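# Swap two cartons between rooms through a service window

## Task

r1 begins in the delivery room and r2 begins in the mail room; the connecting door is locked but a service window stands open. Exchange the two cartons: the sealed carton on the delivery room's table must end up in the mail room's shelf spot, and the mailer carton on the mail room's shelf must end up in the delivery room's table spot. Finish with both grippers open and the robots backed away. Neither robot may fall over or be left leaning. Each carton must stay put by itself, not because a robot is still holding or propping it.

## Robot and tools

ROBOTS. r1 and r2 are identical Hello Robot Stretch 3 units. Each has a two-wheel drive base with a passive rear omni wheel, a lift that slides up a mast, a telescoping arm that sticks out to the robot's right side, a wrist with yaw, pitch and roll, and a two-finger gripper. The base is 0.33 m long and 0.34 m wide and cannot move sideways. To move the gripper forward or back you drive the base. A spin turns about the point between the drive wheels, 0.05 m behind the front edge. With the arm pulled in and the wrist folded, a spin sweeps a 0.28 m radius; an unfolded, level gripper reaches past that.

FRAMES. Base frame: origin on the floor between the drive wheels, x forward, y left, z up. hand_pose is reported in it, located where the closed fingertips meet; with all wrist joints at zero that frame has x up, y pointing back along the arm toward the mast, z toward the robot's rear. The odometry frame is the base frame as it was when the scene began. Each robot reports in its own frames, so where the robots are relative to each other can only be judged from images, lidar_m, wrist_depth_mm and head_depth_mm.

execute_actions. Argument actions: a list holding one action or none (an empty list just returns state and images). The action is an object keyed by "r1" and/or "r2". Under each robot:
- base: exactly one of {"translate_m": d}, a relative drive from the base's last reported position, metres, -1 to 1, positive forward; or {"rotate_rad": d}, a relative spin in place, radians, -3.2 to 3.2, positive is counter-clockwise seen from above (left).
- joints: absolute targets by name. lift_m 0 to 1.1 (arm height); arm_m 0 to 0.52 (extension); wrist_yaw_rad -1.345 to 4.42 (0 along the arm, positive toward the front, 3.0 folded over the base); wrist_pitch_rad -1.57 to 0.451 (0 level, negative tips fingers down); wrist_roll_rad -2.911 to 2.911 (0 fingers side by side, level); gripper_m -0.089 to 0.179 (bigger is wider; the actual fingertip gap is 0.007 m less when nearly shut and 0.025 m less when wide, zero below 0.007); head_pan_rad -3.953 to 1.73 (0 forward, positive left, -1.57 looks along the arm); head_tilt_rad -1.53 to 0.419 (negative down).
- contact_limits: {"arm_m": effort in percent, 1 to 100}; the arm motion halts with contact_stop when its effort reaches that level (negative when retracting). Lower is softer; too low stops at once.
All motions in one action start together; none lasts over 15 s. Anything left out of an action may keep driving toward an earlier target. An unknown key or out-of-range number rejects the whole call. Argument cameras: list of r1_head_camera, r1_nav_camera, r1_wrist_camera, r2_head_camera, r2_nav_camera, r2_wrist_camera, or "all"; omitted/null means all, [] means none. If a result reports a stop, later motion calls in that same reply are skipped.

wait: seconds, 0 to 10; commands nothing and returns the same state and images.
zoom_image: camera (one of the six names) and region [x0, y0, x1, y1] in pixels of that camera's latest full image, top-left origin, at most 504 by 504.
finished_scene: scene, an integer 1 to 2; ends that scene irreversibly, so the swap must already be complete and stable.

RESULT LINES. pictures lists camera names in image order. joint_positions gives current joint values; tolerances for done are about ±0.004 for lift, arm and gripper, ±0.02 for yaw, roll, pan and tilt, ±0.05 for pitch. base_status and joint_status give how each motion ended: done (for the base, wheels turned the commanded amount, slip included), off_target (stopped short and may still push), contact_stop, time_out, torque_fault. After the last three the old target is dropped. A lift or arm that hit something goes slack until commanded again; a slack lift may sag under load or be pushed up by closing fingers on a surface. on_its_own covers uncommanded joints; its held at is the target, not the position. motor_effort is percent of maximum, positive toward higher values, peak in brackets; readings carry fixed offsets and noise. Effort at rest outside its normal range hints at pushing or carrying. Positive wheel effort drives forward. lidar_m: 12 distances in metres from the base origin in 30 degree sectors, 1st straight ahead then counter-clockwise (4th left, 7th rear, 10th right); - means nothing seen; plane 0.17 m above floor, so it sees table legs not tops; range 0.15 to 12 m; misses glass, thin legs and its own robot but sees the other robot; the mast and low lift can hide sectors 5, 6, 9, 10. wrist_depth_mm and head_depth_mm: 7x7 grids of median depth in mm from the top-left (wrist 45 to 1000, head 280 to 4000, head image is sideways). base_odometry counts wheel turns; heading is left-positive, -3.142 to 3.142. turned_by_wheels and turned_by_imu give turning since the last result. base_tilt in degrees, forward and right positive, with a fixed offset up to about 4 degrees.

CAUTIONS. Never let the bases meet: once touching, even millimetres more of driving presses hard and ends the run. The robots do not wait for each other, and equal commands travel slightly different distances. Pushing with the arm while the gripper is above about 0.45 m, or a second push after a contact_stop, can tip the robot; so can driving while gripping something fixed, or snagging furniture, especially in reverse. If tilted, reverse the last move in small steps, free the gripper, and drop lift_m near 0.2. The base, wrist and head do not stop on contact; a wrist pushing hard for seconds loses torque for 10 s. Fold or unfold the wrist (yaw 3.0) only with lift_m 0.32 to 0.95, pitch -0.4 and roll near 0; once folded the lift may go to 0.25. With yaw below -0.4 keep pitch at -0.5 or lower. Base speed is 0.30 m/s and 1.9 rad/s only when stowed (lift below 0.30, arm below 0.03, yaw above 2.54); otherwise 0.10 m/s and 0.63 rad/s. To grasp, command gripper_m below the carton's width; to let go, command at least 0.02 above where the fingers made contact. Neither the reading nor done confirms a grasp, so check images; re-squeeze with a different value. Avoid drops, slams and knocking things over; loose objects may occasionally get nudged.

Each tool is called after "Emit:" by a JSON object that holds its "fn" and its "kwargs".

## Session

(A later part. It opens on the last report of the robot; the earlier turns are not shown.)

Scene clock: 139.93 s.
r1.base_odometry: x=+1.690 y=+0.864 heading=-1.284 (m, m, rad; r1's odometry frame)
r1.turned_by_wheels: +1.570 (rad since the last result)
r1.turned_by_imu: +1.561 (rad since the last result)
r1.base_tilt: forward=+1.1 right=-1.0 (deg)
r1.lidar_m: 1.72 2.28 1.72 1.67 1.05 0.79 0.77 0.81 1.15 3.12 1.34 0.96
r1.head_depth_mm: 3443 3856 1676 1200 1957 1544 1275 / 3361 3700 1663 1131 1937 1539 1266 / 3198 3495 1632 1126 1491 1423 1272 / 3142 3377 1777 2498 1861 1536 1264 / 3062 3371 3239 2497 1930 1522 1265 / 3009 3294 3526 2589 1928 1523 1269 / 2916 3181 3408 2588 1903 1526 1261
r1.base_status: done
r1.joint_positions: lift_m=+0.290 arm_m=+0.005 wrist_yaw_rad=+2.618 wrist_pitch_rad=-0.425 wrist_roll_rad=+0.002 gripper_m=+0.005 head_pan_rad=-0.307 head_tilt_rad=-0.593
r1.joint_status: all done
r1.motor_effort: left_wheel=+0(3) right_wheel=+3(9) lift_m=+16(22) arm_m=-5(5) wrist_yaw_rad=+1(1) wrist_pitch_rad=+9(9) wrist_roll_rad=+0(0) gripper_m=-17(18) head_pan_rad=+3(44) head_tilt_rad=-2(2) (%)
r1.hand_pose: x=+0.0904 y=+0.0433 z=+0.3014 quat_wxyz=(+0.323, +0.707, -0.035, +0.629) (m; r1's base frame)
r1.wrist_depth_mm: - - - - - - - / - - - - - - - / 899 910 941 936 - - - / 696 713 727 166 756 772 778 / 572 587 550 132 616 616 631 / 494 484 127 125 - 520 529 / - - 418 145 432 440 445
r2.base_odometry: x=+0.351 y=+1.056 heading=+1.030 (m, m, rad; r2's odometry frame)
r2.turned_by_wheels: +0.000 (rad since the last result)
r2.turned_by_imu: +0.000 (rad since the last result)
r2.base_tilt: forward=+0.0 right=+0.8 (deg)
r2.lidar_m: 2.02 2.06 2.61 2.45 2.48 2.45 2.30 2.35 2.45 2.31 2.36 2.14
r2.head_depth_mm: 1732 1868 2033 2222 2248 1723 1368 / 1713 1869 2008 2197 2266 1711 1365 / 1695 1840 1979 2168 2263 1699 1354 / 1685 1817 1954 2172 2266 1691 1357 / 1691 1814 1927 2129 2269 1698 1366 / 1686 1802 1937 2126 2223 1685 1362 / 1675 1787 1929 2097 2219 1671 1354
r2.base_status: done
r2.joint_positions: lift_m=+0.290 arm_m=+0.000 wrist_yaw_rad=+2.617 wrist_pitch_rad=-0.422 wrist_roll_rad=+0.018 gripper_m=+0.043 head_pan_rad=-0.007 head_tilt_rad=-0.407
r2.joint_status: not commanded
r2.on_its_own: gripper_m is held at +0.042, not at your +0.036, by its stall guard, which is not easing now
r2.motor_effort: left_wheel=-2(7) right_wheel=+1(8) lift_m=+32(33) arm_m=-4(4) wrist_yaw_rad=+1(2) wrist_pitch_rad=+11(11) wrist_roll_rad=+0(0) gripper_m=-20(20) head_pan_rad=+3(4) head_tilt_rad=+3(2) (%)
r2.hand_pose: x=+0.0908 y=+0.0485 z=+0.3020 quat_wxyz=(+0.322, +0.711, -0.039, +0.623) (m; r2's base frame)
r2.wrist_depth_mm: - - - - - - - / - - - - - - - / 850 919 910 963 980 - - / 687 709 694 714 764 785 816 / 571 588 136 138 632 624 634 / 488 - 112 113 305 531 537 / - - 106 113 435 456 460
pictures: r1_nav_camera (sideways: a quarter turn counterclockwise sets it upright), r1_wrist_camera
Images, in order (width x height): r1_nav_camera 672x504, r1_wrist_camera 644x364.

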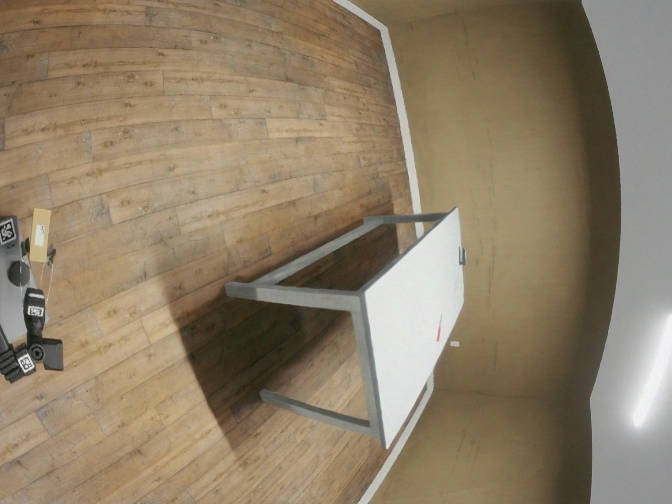

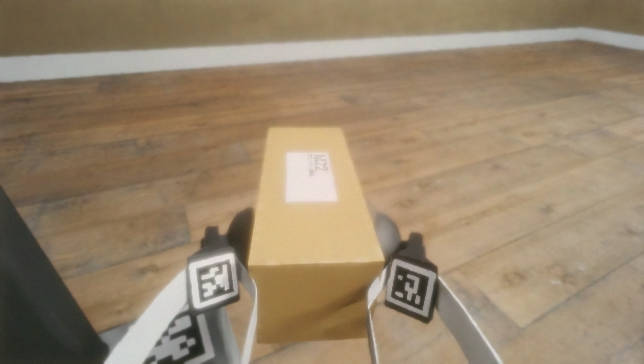

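Emit:
{"fn": "execute_actions", "kwargs": {"actions": [{"r1":{"base":{"translate_m":1.0}},"r2":{"base":{"translate_m":1.0}}}], "cameras": ["r1_nav_camera","r2_head_camera"]}}

Emit:
{"fn": "execute_actions", "kwargs": {"actions": [{"r1":{"base":{"translate_m":1.0},"joints":{"lift_m":0.83,"head_pan_rad":-1.57,"head_tilt_rad":-0.8}},"r2":{"base":{"rotate_rad":1.64},"joints":{"lift_m":0.82,"head_pan_rad":-1.57,"head_tilt_rad":-0.7}}}], "cameras": ["r1_nav_camera","r2_nav_camera"]}}

Scene clock: 146.40 s.
r1.base_odometry: x=+1.973 y=-0.095 heading=-1.284 (m, m, rad; r1's odometry frame)
r1.turned_by_wheels: +0.000 (rad since the last result)
r1.turned_by_imu: +0.003 (rad since the last result)
r1.base_tilt: forward=+1.1 right=-1.1 (deg)
r1.lidar_m: 2.55 2.23 1.68 1.64 1.71 1.83 1.78 1.87 0.42 0.42 0.44 0.62
r1.head_depth_mm: 2429 2692 2866 1081 801 1451 1275 / 2376 2622 2763 1071 1747 1541 1181 / 2283 2519 2726 1257 1927 1450 1270 / 2246 2457 2684 2356 1797 1531 1268 / 2176 2385 2647 2608 1919 1533 1271 / 2126 2335 2533 2596 1914 1527 1262 / 2077 2257 2487 2602 1907 1527 1258
r1.base_status: done
r1.joint_positions: lift_m=+0.290 arm_m=+0.005 wrist_yaw_rad=+2.619 wrist_pitch_rad=-0.425 wrist_roll_rad=+0.002 gripper_m=+0.005 head_pan_rad=-0.307 head_tilt_rad=-0.594
r1.joint_status: not commanded
r1.motor_effort: left_wheel=+0(6) right_wheel=+2(12) lift_m=+16(16) arm_m=-5(6) wrist_yaw_rad=+1(1) wrist_pitch_rad=+9(9) wrist_roll_rad=+0(0) gripper_m=-18(18) head_pan_rad=+3(3) head_tilt_rad=-2(2) (%)
r1.hand_pose: x=+0.0904 y=+0.0433 z=+0.3014 quat_wxyz=(+0.323, +0.707, -0.035, +0.629) (m; r1's base frame)
r1.wrist_depth_mm: - - - - - - - / - - - - - - - / 905 955 950 935 - - - / 694 727 722 166 757 764 782 / 571 573 551 132 601 608 628 / 503 486 126 126 - 518 517 / - - 416 144 436 452 452
r2.base_odometry: x=+0.866 y=+1.914 heading=+1.030 (m, m, rad; r2's odometry frame)
r2.turned_by_wheels: +0.000 (rad since the last result)
r2.turned_by_imu: +0.000 (rad since the last result)
r2.base_tilt: forward=+0.0 right=+0.9 (deg)
r2.lidar_m: 1.02 1.04 1.35 2.53 2.58 3.33 3.30 3.37 2.38 2.24 1.57 1.09
r2.head_depth_mm: 851 918 993 1076 1186 1263 1361 / 846 909 988 1077 934 758 1365 / 840 904 981 1068 933 730 1371 / 838 898 972 1057 929 729 1365 / 832 897 966 1050 927 727 1355 / 826 891 960 1041 920 724 1347 / 820 881 953 1036 918 722 1328
r2.base_status: done
r2.joint_positions: lift_m=+0.290 arm_m=+0.000 wrist_yaw_rad=+2.617 wrist_pitch_rad=-0.422 wrist_roll_rad=+0.018 gripper_m=+0.043 head_pan_rad=-0.007 head_tilt_rad=-0.407
r2.joint_status: not commanded
r2.on_its_own: gripper_m is held at +0.042, not at your +0.036, by its stall guard, which is not easing now
r2.motor_effort: left_wheel=-2(6) right_wheel=+0(9) lift_m=+32(32) arm_m=-4(4) wrist_yaw_rad=+1(2) wrist_pitch_rad=+11(11) wrist_roll_rad=+0(0) gripper_m=-19(19) head_pan_rad=+4(3) head_tilt_rad=+2(2) (%)
r2.hand_pose: x=+0.0908 y=+0.0485 z=+0.3020 quat_wxyz=(+0.322, +0.711, -0.039, +0.623) (m; r2's base frame)
r2.wrist_depth_mm: - - - - - 911 741 / - - - - - 961 763 / 868 906 929 950 987 923 795 / 694 702 698 714 752 770 779 / 562 579 136 137 637 631 646 / 488 - 112 113 305 531 532 / - - 106 113 437 454 459
pictures: r1_nav_camera (sideways: a quarter turn counterclockwise sets it upright), r2_head_camera (sideways: a quarter turn clockwise sets it upright)
Images, in order (width x height): r1_nav_camera 672x504, r2_head_camera 896x504.

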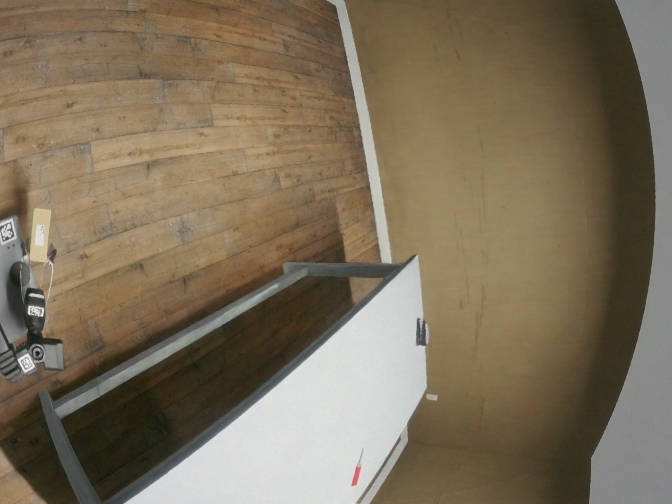

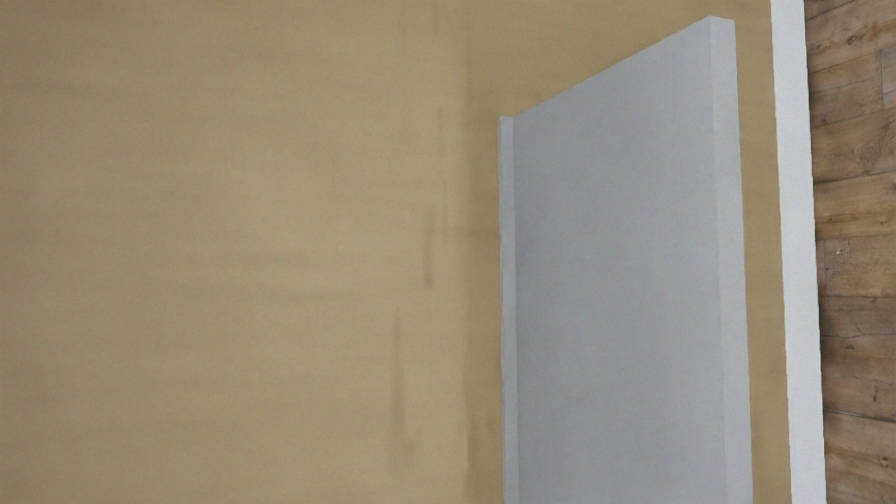

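Scene clock: 157.60 s.
r1.base_odometry: x=+2.256 y=-1.054 heading=-1.284 (m, m, rad; r1's odometry frame)
r1.turned_by_wheels: +0.000 (rad since the last result)
r1.turned_by_imu: +0.005 (rad since the last result)
r1.base_tilt: forward=+1.1 right=-1.0 (deg)
r1.lidar_m: 1.54 1.62 1.63 1.59 1.68 2.36 2.79 0.63 0.47 0.46 0.48 1.59
r1.head_depth_mm: 2752 3122 1040 801 669 1449 - / 2755 3082 1042 798 667 - 1106 / 2756 3127 1033 793 682 1410 - / 2792 3060 1024 792 682 - - / 2807 3117 1023 789 679 1401 1135 / 2804 3146 1014 785 674 1332 1131 / 2848 3140 2502 782 692 962 1148
r1.base_status: done
r1.joint_positions: lift_m=+0.830 arm_m=+0.005 wrist_yaw_rad=+2.619 wrist_pitch_rad=-0.425 wrist_roll_rad=+0.002 gripper_m=+0.005 head_pan_rad=-1.563 head_tilt_rad=-0.790
r1.joint_status: all done
r1.motor_effort: left_wheel=+0(6) right_wheel=+2(12) lift_m=+25(26) arm_m=-5(6) wrist_yaw_rad=+1(1) wrist_pitch_rad=+10(9) wrist_roll_rad=+0(0) gripper_m=-18(17) head_pan_rad=-3(45) head_tilt_rad=-3(14) (%)
r1.hand_pose: x=+0.0903 y=+0.0433 z=+0.8408 quat_wxyz=(+0.323, +0.707, -0.035, +0.628) (m; r1's base frame)
r1.wrist_depth_mm: - - - - - - - / - - - - - - - / - - - - - - - / - - - 166 - - - / - - - 132 - - - / - - 126 125 - - - / - 971 907 145 - - -
r2.base_odometry: x=+0.866 y=+1.914 heading=+2.670 (m, m, rad; r2's odometry frame)
r2.turned_by_wheels: +1.640 (rad since the last result)
r2.turned_by_imu: +1.646 (rad since the last result)
r2.base_tilt: forward=+0.0 right=+0.8 (deg)
r2.lidar_m: 2.53 2.62 3.43 3.28 3.20 2.32 2.24 1.46 1.06 1.02 1.06 1.44
r2.head_depth_mm: 835 943 1057 830 1498 1396 - / 835 946 1039 832 1509 1420 - / 838 946 1039 828 1495 1389 - / 840 951 1041 832 1521 1419 - / 841 955 1051 831 1504 1388 1114 / 847 952 1046 826 1497 1360 1157 / 846 954 1049 827 1509 1360 1159
r2.base_status: done
r2.joint_positions: lift_m=+0.820 arm_m=+0.000 wrist_yaw_rad=+2.617 wrist_pitch_rad=-0.422 wrist_roll_rad=+0.018 gripper_m=+0.043 head_pan_rad=-1.563 head_tilt_rad=-0.692
r2.joint_status: all done
r2.on_its_own: gripper_m is held at +0.042, not at your +0.036, by its stall guard, which is not easing now
r2.motor_effort: left_wheel=-2(7) right_wheel=+1(10) lift_m=+47(51) arm_m=-4(4) wrist_yaw_rad=+1(1) wrist_pitch_rad=+11(11) wrist_roll_rad=+0(0) gripper_m=-21(21) head_pan_rad=-4(47) head_tilt_rad=-4(20) (%)
r2.hand_pose: x=+0.0908 y=+0.0484 z=+0.8314 quat_wxyz=(+0.322, +0.711, -0.039, +0.623) (m; r2's base frame)
r2.wrist_depth_mm: - - - - - - - / - - - - - - - / - - - - - - - / - - - - - - - / - - 136 138 - - - / - - 112 113 - - - / - 930 107 113 982 - -
pictures: r1_nav_camera (sideways: a quarter turn counterclockwise sets it upright), r2_nav_camera (sideways: a quarter turn counterclockwise sets it upright)
Images, in order (width x height): r1_nav_camera 672x504, r2_nav_camera 672x504.

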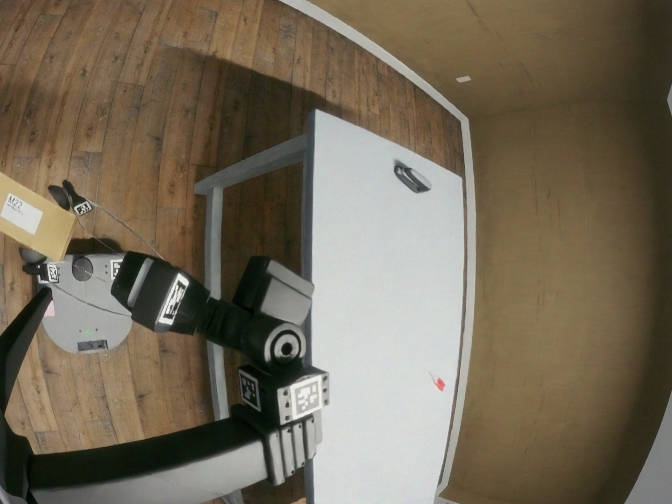

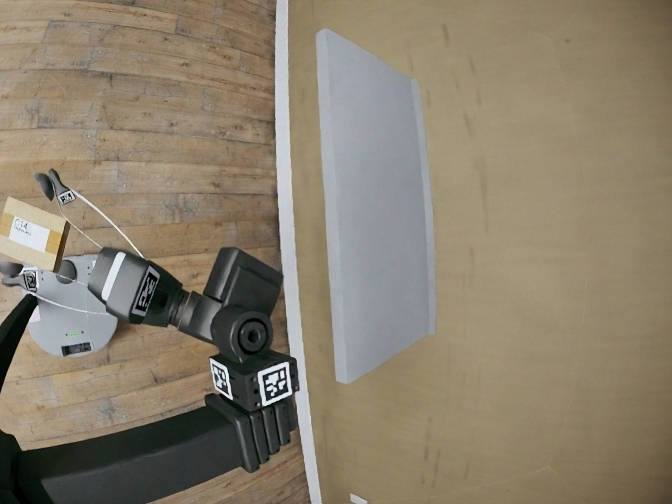

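Emit:
{"fn": "execute_actions", "kwargs": {"actions": [{"r1":{"base":{"translate_m":-0.04},"joints":{"arm_m":0.32,"wrist_yaw_rad":0,"lift_m":0.81}},"r2":{"base":{"translate_m":0.04},"joints":{"arm_m":0.42,"wrist_yaw_rad":0,"lift_m":0.81}}}], "cameras": ["r1_wrist_camera","r2_wrist_camera"]}}

Emit:
{"fn": "execute_actions", "kwargs": {"actions": [{"r1":{"joints":{"lift_m":0.772}},"r2":{"joints":{"lift_m":0.773}}}], "cameras": []}}

Emit:
{"fn": "execute_actions", "kwargs": {"actions": [{"r1":{"joints":{"gripper_m":0.12}},"r2":{"joints":{"gripper_m":0.13}}}], "cameras": ["r1_wrist_camera","r2_wrist_camera"]}}

Emit:
{"fn": "execute_actions", "kwargs": {"actions": [{"r1":{"joints":{"arm_m":0.005,"lift_m":0.79}},"r2":{"joints":{"arm_m":0.0,"lift_m":0.79}}}], "cameras": ["r1_wrist_camera","r2_wrist_camera"]}}

Scene clock: 163.77 s.
r1.base_odometry: x=+2.245 y=-1.016 heading=-1.284 (m, m, rad; r1's odometry frame)
r1.turned_by_wheels: +0.000 (rad since the last result)
r1.turned_by_imu: +0.002 (rad since the last result)
r1.base_tilt: forward=+1.1 right=-1.0 (deg)
r1.lidar_m: 1.58 1.66 1.64 1.59 1.67 2.37 2.76 0.63 0.47 0.46 0.48 1.62
r1.head_depth_mm: 2737 3101 1045 829 - - - / 2739 3079 1085 - 656 1345 1119 / 2764 3066 1126 734 682 1347 1118 / 2782 3105 1072 759 680 1342 1114 / 2773 3112 1022 790 676 1338 1129 / 2816 3143 1015 783 675 1332 1128 / 2797 3155 1057 781 691 1031 1125
r1.base_status: done
r1.joint_positions: lift_m=+0.810 arm_m=+0.320 wrist_yaw_rad=+0.001 wrist_pitch_rad=-0.425 wrist_roll_rad=+0.002 gripper_m=+0.005 head_pan_rad=-1.563 head_tilt_rad=-0.790
r1.joint_status: all done
r1.motor_effort: left_wheel=+0(3) right_wheel=+3(5) lift_m=+16(19) arm_m=+4(7) wrist_yaw_rad=-1(4) wrist_pitch_rad=+9(9) wrist_roll_rad=+0(0) gripper_m=-18(18) head_pan_rad=-4(4) head_tilt_rad=-3(3) (%)
r1.hand_pose: x=-0.0213 y=-0.6881 z=+0.8212 quat_wxyz=(+0.691, +0.150, -0.692, -0.149) (m; r1's base frame)
r1.wrist_depth_mm: - - - - - - - / - 574 602 - - - - / 398 403 409 402 431 442 459 / 289 307 310 165 325 330 337 / 247 249 237 131 263 266 271 / 208 210 126 125 - 222 225 / 179 181 179 144 188 191 193
r2.base_odometry: x=+0.830 y=+1.932 heading=+2.670 (m, m, rad; r2's odometry frame)
r2.turned_by_wheels: +0.000 (rad since the last result)
r2.turned_by_imu: -0.001 (rad since the last result)
r2.base_tilt: forward=+0.0 right=+0.9 (deg)
r2.lidar_m: 2.49 2.57 3.42 3.29 3.27 2.37 2.28 1.45 1.06 1.02 1.06 1.44
r2.head_depth_mm: 833 941 1028 862 - - 1140 / 836 948 1035 800 1516 1357 1168 / 840 949 1035 799 1498 1366 1162 / 840 950 1045 801 1497 1356 1164 / 845 951 1051 826 1489 1351 1162 / 842 956 1045 827 1494 1360 1166 / 842 955 1043 825 1514 1348 1165
r2.base_status: done
r2.joint_positions: lift_m=+0.810 arm_m=+0.420 wrist_yaw_rad=+0.002 wrist_pitch_rad=-0.422 wrist_roll_rad=+0.018 gripper_m=+0.043 head_pan_rad=-1.563 head_tilt_rad=-0.692
r2.joint_status: all done
r2.on_its_own: gripper_m is held at +0.042, not at your +0.036, by its stall guard, which is not easing now
r2.motor_effort: left_wheel=-2(4) right_wheel=+2(6) lift_m=+32(41) arm_m=+4(6) wrist_yaw_rad=-3(7) wrist_pitch_rad=+11(11) wrist_roll_rad=+0(0) gripper_m=-20(20) head_pan_rad=-3(4) head_tilt_rad=-4(3) (%)
r2.hand_pose: x=-0.0210 y=-0.7885 z=+0.8219 quat_wxyz=(+0.686, +0.148, -0.697, -0.149) (m; r2's base frame)
r2.wrist_depth_mm: 316 316 317 319 319 319 322 / 343 342 344 346 348 350 352 / 357 358 362 369 373 379 382 / 291 297 297 300 320 328 340 / 240 248 136 138 268 266 274 / 205 206 112 113 165 226 227 / - 180 107 113 185 193 196
pictures: r1_wrist_camera, r2_wrist_camera
Images, in order (width x height): r1_wrist_camera 644x364, r2_wrist_camera 644x364.

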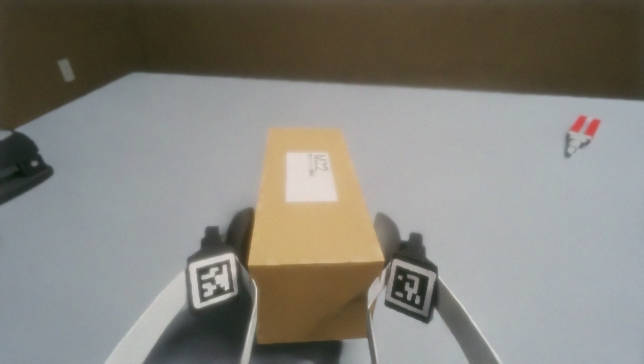

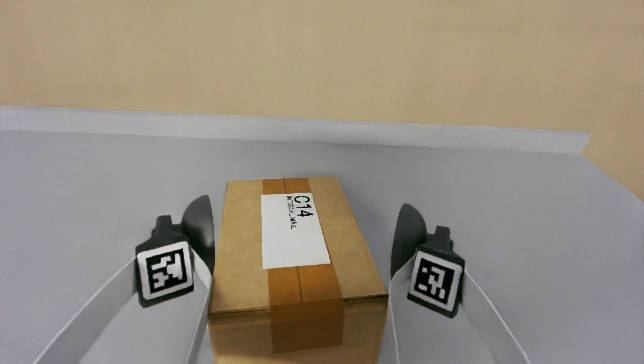

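Scene clock: 164.93 s.
r1.base_odometry: x=+2.245 y=-1.016 heading=-1.284 (m, m, rad; r1's odometry frame)
r1.turned_by_wheels: +0.000 (rad since the last result)
r1.turned_by_imu: +0.000 (rad since the last result)
r1.base_tilt: forward=+1.1 right=-1.0 (deg)
r1.lidar_m: 1.58 1.66 1.63 1.59 1.67 2.36 2.76 0.63 0.47 0.46 0.48 1.63
r1.head_depth_mm: 2706 3092 1039 802 669 - - / 2720 3115 1036 - 683 1349 1120 / 2751 3110 1074 - 683 1337 1113 / 2776 3076 1024 764 680 1344 1117 / 2787 3098 1020 789 680 1337 1131 / 2795 3119 1015 786 675 1329 1126 / 2810 3160 1055 782 694 1029 1127
r1.base_status: not commanded
r1.joint_positions: lift_m=+0.772 arm_m=+0.320 wrist_yaw_rad=+0.001 wrist_pitch_rad=-0.422 wrist_roll_rad=+0.002 gripper_m=+0.005 head_pan_rad=-1.563 head_tilt_rad=-0.790
r1.joint_status: all done
r1.motor_effort: left_wheel=+0(0) right_wheel=+3(2) lift_m=+16(16) arm_m=+4(5) wrist_yaw_rad=-1(1) wrist_pitch_rad=+9(10) wrist_roll_rad=+0(0) gripper_m=-17(17) head_pan_rad=-3(3) head_tilt_rad=-4(4) (%)
r1.hand_pose: x=-0.0213 y=-0.6886 z=+0.7841 quat_wxyz=(+0.691, +0.148, -0.692, -0.148) (m; r1's base frame)
r1.wrist_depth_mm: - - - - - - - / - 468 481 494 517 545 - / 316 322 328 324 350 360 371 / 242 247 248 164 262 267 271 / 196 199 191 131 211 214 217 / 166 167 127 126 - 177 179 / 143 145 142 141 150 152 153
r2.base_odometry: x=+0.830 y=+1.932 heading=+2.670 (m, m, rad; r2's odometry frame)
r2.turned_by_wheels: +0.000 (rad since the last result)
r2.turned_by_imu: +0.000 (rad since the last result)
r2.base_tilt: forward=+0.1 right=+0.9 (deg)
r2.lidar_m: 2.48 2.58 3.44 3.30 3.26 2.37 2.28 1.46 1.06 1.02 1.06 1.43
r2.head_depth_mm: 836 940 1031 828 1472 - - / 840 943 1038 - 1512 1325 1162 / 841 944 1040 772 1498 1360 1170 / 838 951 1040 796 1506 1359 1165 / 841 954 1042 829 1498 1362 1165 / 846 959 1053 828 1500 1364 1153 / 848 956 1050 825 1512 1357 1158
r2.base_status: not commanded
r2.joint_positions: lift_m=+0.773 arm_m=+0.420 wrist_yaw_rad=+0.002 wrist_pitch_rad=-0.417 wrist_roll_rad=+0.018 gripper_m=+0.043 head_pan_rad=-1.563 head_tilt_rad=-0.692
r2.joint_status: all done
r2.on_its_own: gripper_m is held at +0.042, not at your +0.036, by its stall guard, which is not easing now
r2.motor_effort: left_wheel=-2(2) right_wheel=+2(1) lift_m=+30(32) arm_m=+4(4) wrist_yaw_rad=-3(2) wrist_pitch_rad=+8(11) wrist_roll_rad=+0(0) gripper_m=-20(19) head_pan_rad=-4(4) head_tilt_rad=-4(4) (%)
r2.hand_pose: x=-0.0210 y=-0.7892 z=+0.7863 quat_wxyz=(+0.686, +0.146, -0.697, -0.147) (m; r2's base frame)
r2.wrist_depth_mm: 313 314 316 317 318 321 320 / 334 340 338 345 346 349 347 / 298 307 319 328 340 353 361 / 234 240 224 170 260 268 273 / 194 200 132 133 217 215 221 / 164 166 111 112 143 181 183 / - 144 109 115 148 154 156
pictures: none
No camera images: the call's "cameras" was empty. Leave "cameras" out to get every camera's image.

Scene clock: 166.57 s.
r1.base_odometry: x=+2.245 y=-1.016 heading=-1.284 (m, m, rad; r1's odometry frame)
r1.turned_by_wheels: +0.000 (rad since the last result)
r1.turned_by_imu: +0.000 (rad since the last result)
r1.base_tilt: forward=+1.1 right=-1.0 (deg)
r1.lidar_m: 1.58 1.66 1.63 1.59 1.67 2.37 2.75 0.62 0.47 0.46 0.48 1.62
r1.head_depth_mm: 2724 3100 1039 801 670 - - / 2740 3061 1039 - 685 1350 1117 / 2743 3093 1076 - 681 1347 1115 / 2793 3099 1025 764 680 1343 1114 / 2788 3086 1017 788 678 1343 1128 / 2816 3149 1016 783 676 1336 1124 / 2836 3180 1057 782 693 1032 1123
r1.base_status: not commanded
r1.joint_positions: lift_m=+0.772 arm_m=+0.320 wrist_yaw_rad=+0.001 wrist_pitch_rad=-0.420 wrist_roll_rad=+0.002 gripper_m=+0.120 head_pan_rad=-1.563 head_tilt_rad=-0.790
r1.joint_status: all done
r1.motor_effort: left_wheel=+0(0) right_wheel=+3(3) lift_m=+16(15) arm_m=+5(4) wrist_yaw_rad=-2(2) wrist_pitch_rad=+7(8) wrist_roll_rad=+0(0) gripper_m=+0(80) head_pan_rad=-3(4) head_tilt_rad=-4(4) (%)
r1.hand_pose: x=-0.0213 y=-0.6889 z=+0.7846 quat_wxyz=(+0.691, +0.148, -0.692, -0.147) (m; r1's base frame)
r1.wrist_depth_mm: - - - - - - - / - 473 483 502 521 552 - / 321 325 335 321 352 361 369 / 244 248 250 165 262 268 276 / 197 207 196 133 210 214 215 / 166 - 165 126 170 181 180 / - 145 143 142 149 149 154
r2.base_odometry: x=+0.830 y=+1.932 heading=+2.670 (m, m, rad; r2's odometry frame)
r2.turned_by_wheels: +0.000 (rad since the last result)
r2.turned_by_imu: +0.000 (rad since the last result)
r2.base_tilt: forward=+0.0 right=+0.9 (deg)
r2.lidar_m: 2.49 2.58 3.45 3.30 3.25 2.37 2.28 1.46 1.06 1.02 1.06 1.44
r2.head_depth_mm: 836 943 1027 828 1461 - - / 836 944 1039 - 1508 1331 1161 / 841 945 1040 771 1505 1355 1165 / 838 947 1043 798 1505 1368 1171 / 847 956 1050 830 1508 1361 1169 / 843 949 1048 825 1499 1363 1174 / 849 954 1050 827 1502 1354 1155
r2.base_status: not commanded
r2.joint_positions: lift_m=+0.773 arm_m=+0.420 wrist_yaw_rad=+0.002 wrist_pitch_rad=-0.417 wrist_roll_rad=+0.018 gripper_m=+0.130 head_pan_rad=-1.563 head_tilt_rad=-0.692
r2.joint_status: all done
r2.motor_effort: left_wheel=-2(2) right_wheel=+2(1) lift_m=+31(30) arm_m=+4(4) wrist_yaw_rad=-2(3) wrist_pitch_rad=+8(8) wrist_roll_rad=+0(0) gripper_m=+0(81) head_pan_rad=-4(4) head_tilt_rad=-4(4) (%)
r2.hand_pose: x=-0.0212 y=-0.7892 z=+0.7863 quat_wxyz=(+0.686, +0.146, -0.697, -0.147) (m; r2's base frame)
r2.wrist_depth_mm: 316 315 315 315 320 317 320 / 336 338 341 344 347 348 346 / 299 305 317 328 340 354 364 / 234 241 224 170 259 266 276 / 194 203 137 133 209 216 219 / 169 162 114 112 170 186 183 / 140 145 111 115 149 153 157
pictures: r1_wrist_camera, r2_wrist_camera
Images, in order (width x height): r1_wrist_camera 644x364, r2_wrist_camera 644x364.

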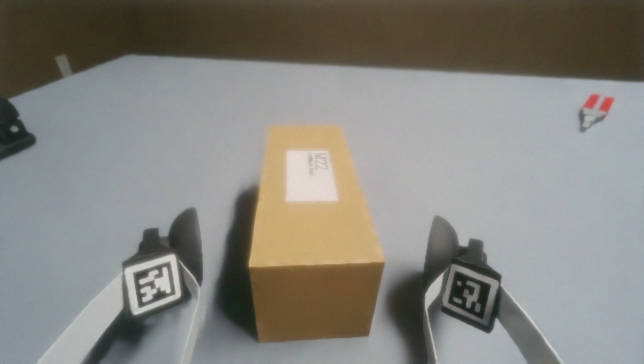

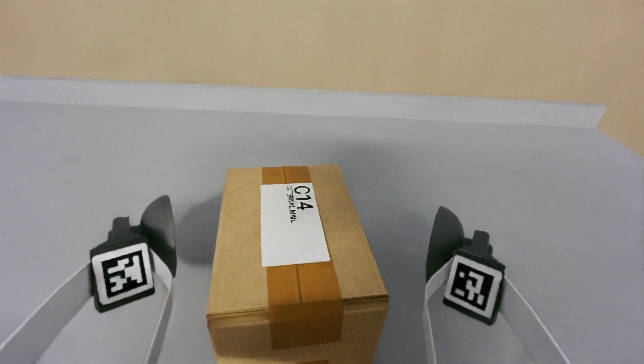

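Scene clock: 170.83 s.
r1.base_odometry: x=+2.245 y=-1.016 heading=-1.284 (m, m, rad; r1's odometry frame)
r1.turned_by_wheels: +0.000 (rad since the last result)
r1.turned_by_imu: +0.001 (rad since the last result)
r1.base_tilt: forward=+1.1 right=-1.0 (deg)
r1.lidar_m: 1.58 1.66 1.64 1.59 1.67 2.37 2.75 0.63 0.47 0.46 0.48 1.62
r1.head_depth_mm: 2721 3091 1037 802 668 1382 - / 2751 3095 1036 796 667 1394 - / 2775 3102 1030 795 683 - - / 2785 3070 1028 780 681 - 1130 / 2780 3086 1022 790 677 1337 1131 / 2795 3123 1016 785 675 1335 1129 / 2837 3151 1052 780 693 1029 1126
r1.base_status: not commanded
r1.joint_positions: lift_m=+0.790 arm_m=+0.005 wrist_yaw_rad=+0.001 wrist_pitch_rad=-0.418 wrist_roll_rad=+0.002 gripper_m=+0.120 head_pan_rad=-1.563 head_tilt_rad=-0.790
r1.joint_status: all done
r1.motor_effort: left_wheel=+0(0) right_wheel=+3(3) lift_m=+24(26) arm_m=-6(6) wrist_yaw_rad=-1(1) wrist_pitch_rad=+7(7) wrist_roll_rad=+0(0) gripper_m=+0(0) head_pan_rad=-3(3) head_tilt_rad=-3(3) (%)
r1.hand_pose: x=-0.0214 y=-0.3746 z=+0.8023 quat_wxyz=(+0.691, +0.147, -0.692, -0.147) (m; r1's base frame)
r1.wrist_depth_mm: - - - - - - - / - 484 555 497 610 620 642 / 359 367 375 386 398 414 419 / 276 280 284 289 296 303 310 / 236 234 231 234 237 242 245 / 394 - - - - 227 225 / 388 924 916 912 925 916 999
r2.base_odometry: x=+0.830 y=+1.932 heading=+2.670 (m, m, rad; r2's odometry frame)
r2.turned_by_wheels: +0.000 (rad since the last result)
r2.turned_by_imu: -0.001 (rad since the last result)
r2.base_tilt: forward=+0.1 right=+0.9 (deg)
r2.lidar_m: 2.49 2.58 3.42 3.29 3.24 2.37 2.28 1.46 1.06 1.02 1.06 1.44
r2.head_depth_mm: 834 943 1035 831 1519 1366 - / 840 946 1041 832 1509 1366 - / 836 946 1043 829 1501 1398 - / 839 952 1042 829 1511 1394 1145 / 840 955 1045 827 1504 1358 1173 / 843 949 1051 824 1502 1358 1160 / 849 955 1048 826 1496 1346 1162
r2.base_status: not commanded
r2.joint_positions: lift_m=+0.790 arm_m=+0.000 wrist_yaw_rad=+0.002 wrist_pitch_rad=-0.416 wrist_roll_rad=+0.018 gripper_m=+0.130 head_pan_rad=-1.563 head_tilt_rad=-0.692
r2.joint_status: all done
r2.motor_effort: left_wheel=-2(2) right_wheel=+1(1) lift_m=+47(47) arm_m=-4(5) wrist_yaw_rad=-2(2) wrist_pitch_rad=+8(8) wrist_roll_rad=+0(0) gripper_m=+1(0) head_pan_rad=-4(5) head_tilt_rad=-4(4) (%)
r2.hand_pose: x=-0.0212 y=-0.3699 z=+0.8028 quat_wxyz=(+0.686, +0.146, -0.698, -0.147) (m; r2's base frame)
r2.wrist_depth_mm: 656 681 688 703 698 700 714 / 465 483 506 478 556 746 765 / 343 350 358 373 382 396 851 / 927 892 900 931 927 948 930 / - - - - - - - / - - - - - - - / 907 929 936 962 967 969 -
pictures: r1_wrist_camera, r2_wrist_camera
Images, in order (width x height): r1_wrist_camera 644x364, r2_wrist_camera 644x364.

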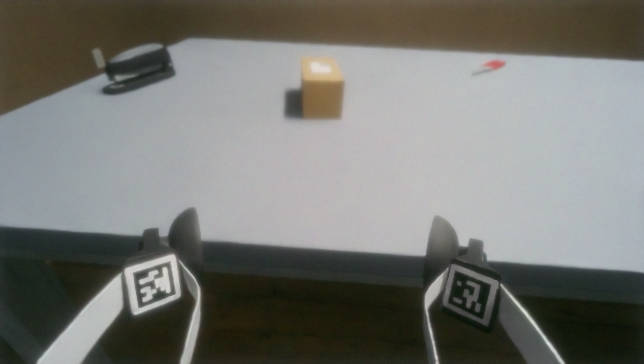

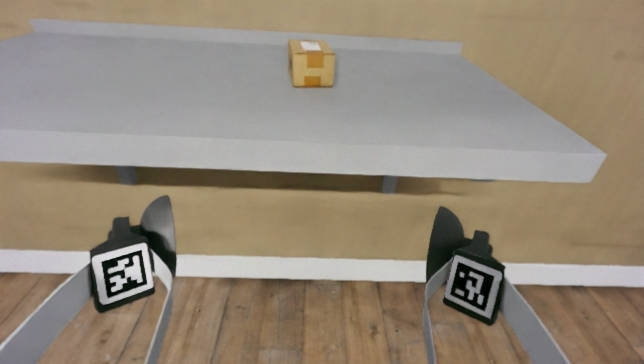

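A little more clearance, then finish.

Emit:
{"fn": "execute_actions", "kwargs": {"actions": [{"r1":{"joints":{"wrist_yaw_rad":1.8,"gripper_m":0.04}},"r2":{"joints":{"wrist_yaw_rad":1.8,"gripper_m":0.04}}}], "cameras": []}}

Emit:
{"fn": "finished_scene", "kwargs": {"scene": 1}}

Scene clock: 173.40 s.
r1.base_odometry: x=+2.245 y=-1.016 heading=-1.284 (m, m, rad; r1's odometry frame)
r1.turned_by_wheels: +0.000 (rad since the last result)
r1.turned_by_imu: +0.001 (rad since the last result)
r1.base_tilt: forward=+1.1 right=-1.0 (deg)
r1.lidar_m: 1.58 1.66 1.64 1.59 1.68 2.36 2.75 0.63 0.47 0.46 0.48 1.62
r1.head_depth_mm: 2724 3081 1041 801 670 1386 - / 2732 3121 1035 798 664 1398 - / 2739 3098 1033 794 681 1416 - / 2772 3094 1025 780 681 1407 - / 2827 3128 1020 786 678 1339 1166 / 2778 3130 1011 787 676 1333 1174 / 2822 3152 1059 783 693 1033 1153
r1.base_status: not commanded
r1.joint_positions: lift_m=+0.790 arm_m=+0.005 wrist_yaw_rad=+1.798 wrist_pitch_rad=-0.418 wrist_roll_rad=+0.002 gripper_m=+0.040 head_pan_rad=-1.563 head_tilt_rad=-0.790
r1.joint_status: all done
r1.motor_effort: left_wheel=+1(0) right_wheel=+2(3) lift_m=+24(24) arm_m=-5(5) wrist_yaw_rad=+2(3) wrist_pitch_rad=+6(7) wrist_roll_rad=+0(0) gripper_m=+1(80) head_pan_rad=-3(3) head_tilt_rad=-4(2) (%)
r1.hand_pose: x=+0.1972 y=-0.0999 z=+0.8023 quat_wxyz=(+0.546, +0.633, -0.316, +0.449) (m; r1's base frame)
r1.wrist_depth_mm: - - - - - - - / - - - - - - - / - - - - - - - / - - - - - - - / - - - - - - - / - - - - - - - / 888 904 885 943 930 953 959
r2.base_odometry: x=+0.830 y=+1.932 heading=+2.670 (m, m, rad; r2's odometry frame)
r2.turned_by_wheels: +0.000 (rad since the last result)
r2.turned_by_imu: +0.000 (rad since the last result)
r2.base_tilt: forward=+0.0 right=+0.8 (deg)
r2.lidar_m: 2.49 2.58 3.42 3.30 3.27 2.36 2.28 1.46 1.06 1.02 1.06 1.43
r2.head_depth_mm: 836 943 1035 831 1515 1365 - / 840 950 1042 830 1506 1393 - / 842 948 1041 829 1508 1416 - / 844 946 1044 829 1503 1396 1188 / 841 955 1042 824 1497 1361 1179 / 843 951 1051 829 1506 1359 1184 / 847 954 1048 824 1496 1356 1170
r2.base_status: not commanded
r2.joint_positions: lift_m=+0.790 arm_m=+0.000 wrist_yaw_rad=+1.797 wrist_pitch_rad=-0.416 wrist_roll_rad=+0.018 gripper_m=+0.040 head_pan_rad=-1.563 head_tilt_rad=-0.692
r2.joint_status: all done
r2.motor_effort: left_wheel=-2(2) right_wheel=+2(2) lift_m=+46(46) arm_m=-4(4) wrist_yaw_rad=+1(4) wrist_pitch_rad=+8(8) wrist_roll_rad=+0(0) gripper_m=+0(81) head_pan_rad=-3(4) head_tilt_rad=-4(4) (%)
r2.hand_pose: x=+0.1976 y=-0.0951 z=+0.8028 quat_wxyz=(+0.543, +0.636, -0.321, +0.445) (m; r2's base frame)
r2.wrist_depth_mm: - - - - - - - / - - - - - - - / - - - - - - - / - - - - - - - / - - - - - - - / - - - - - - - / 910 934 930 963 963 994 -
pictures: none
No camera images: the call's "cameras" was empty. Leave "cameras" out to get every camera's image.

The scene is finished: the task was done.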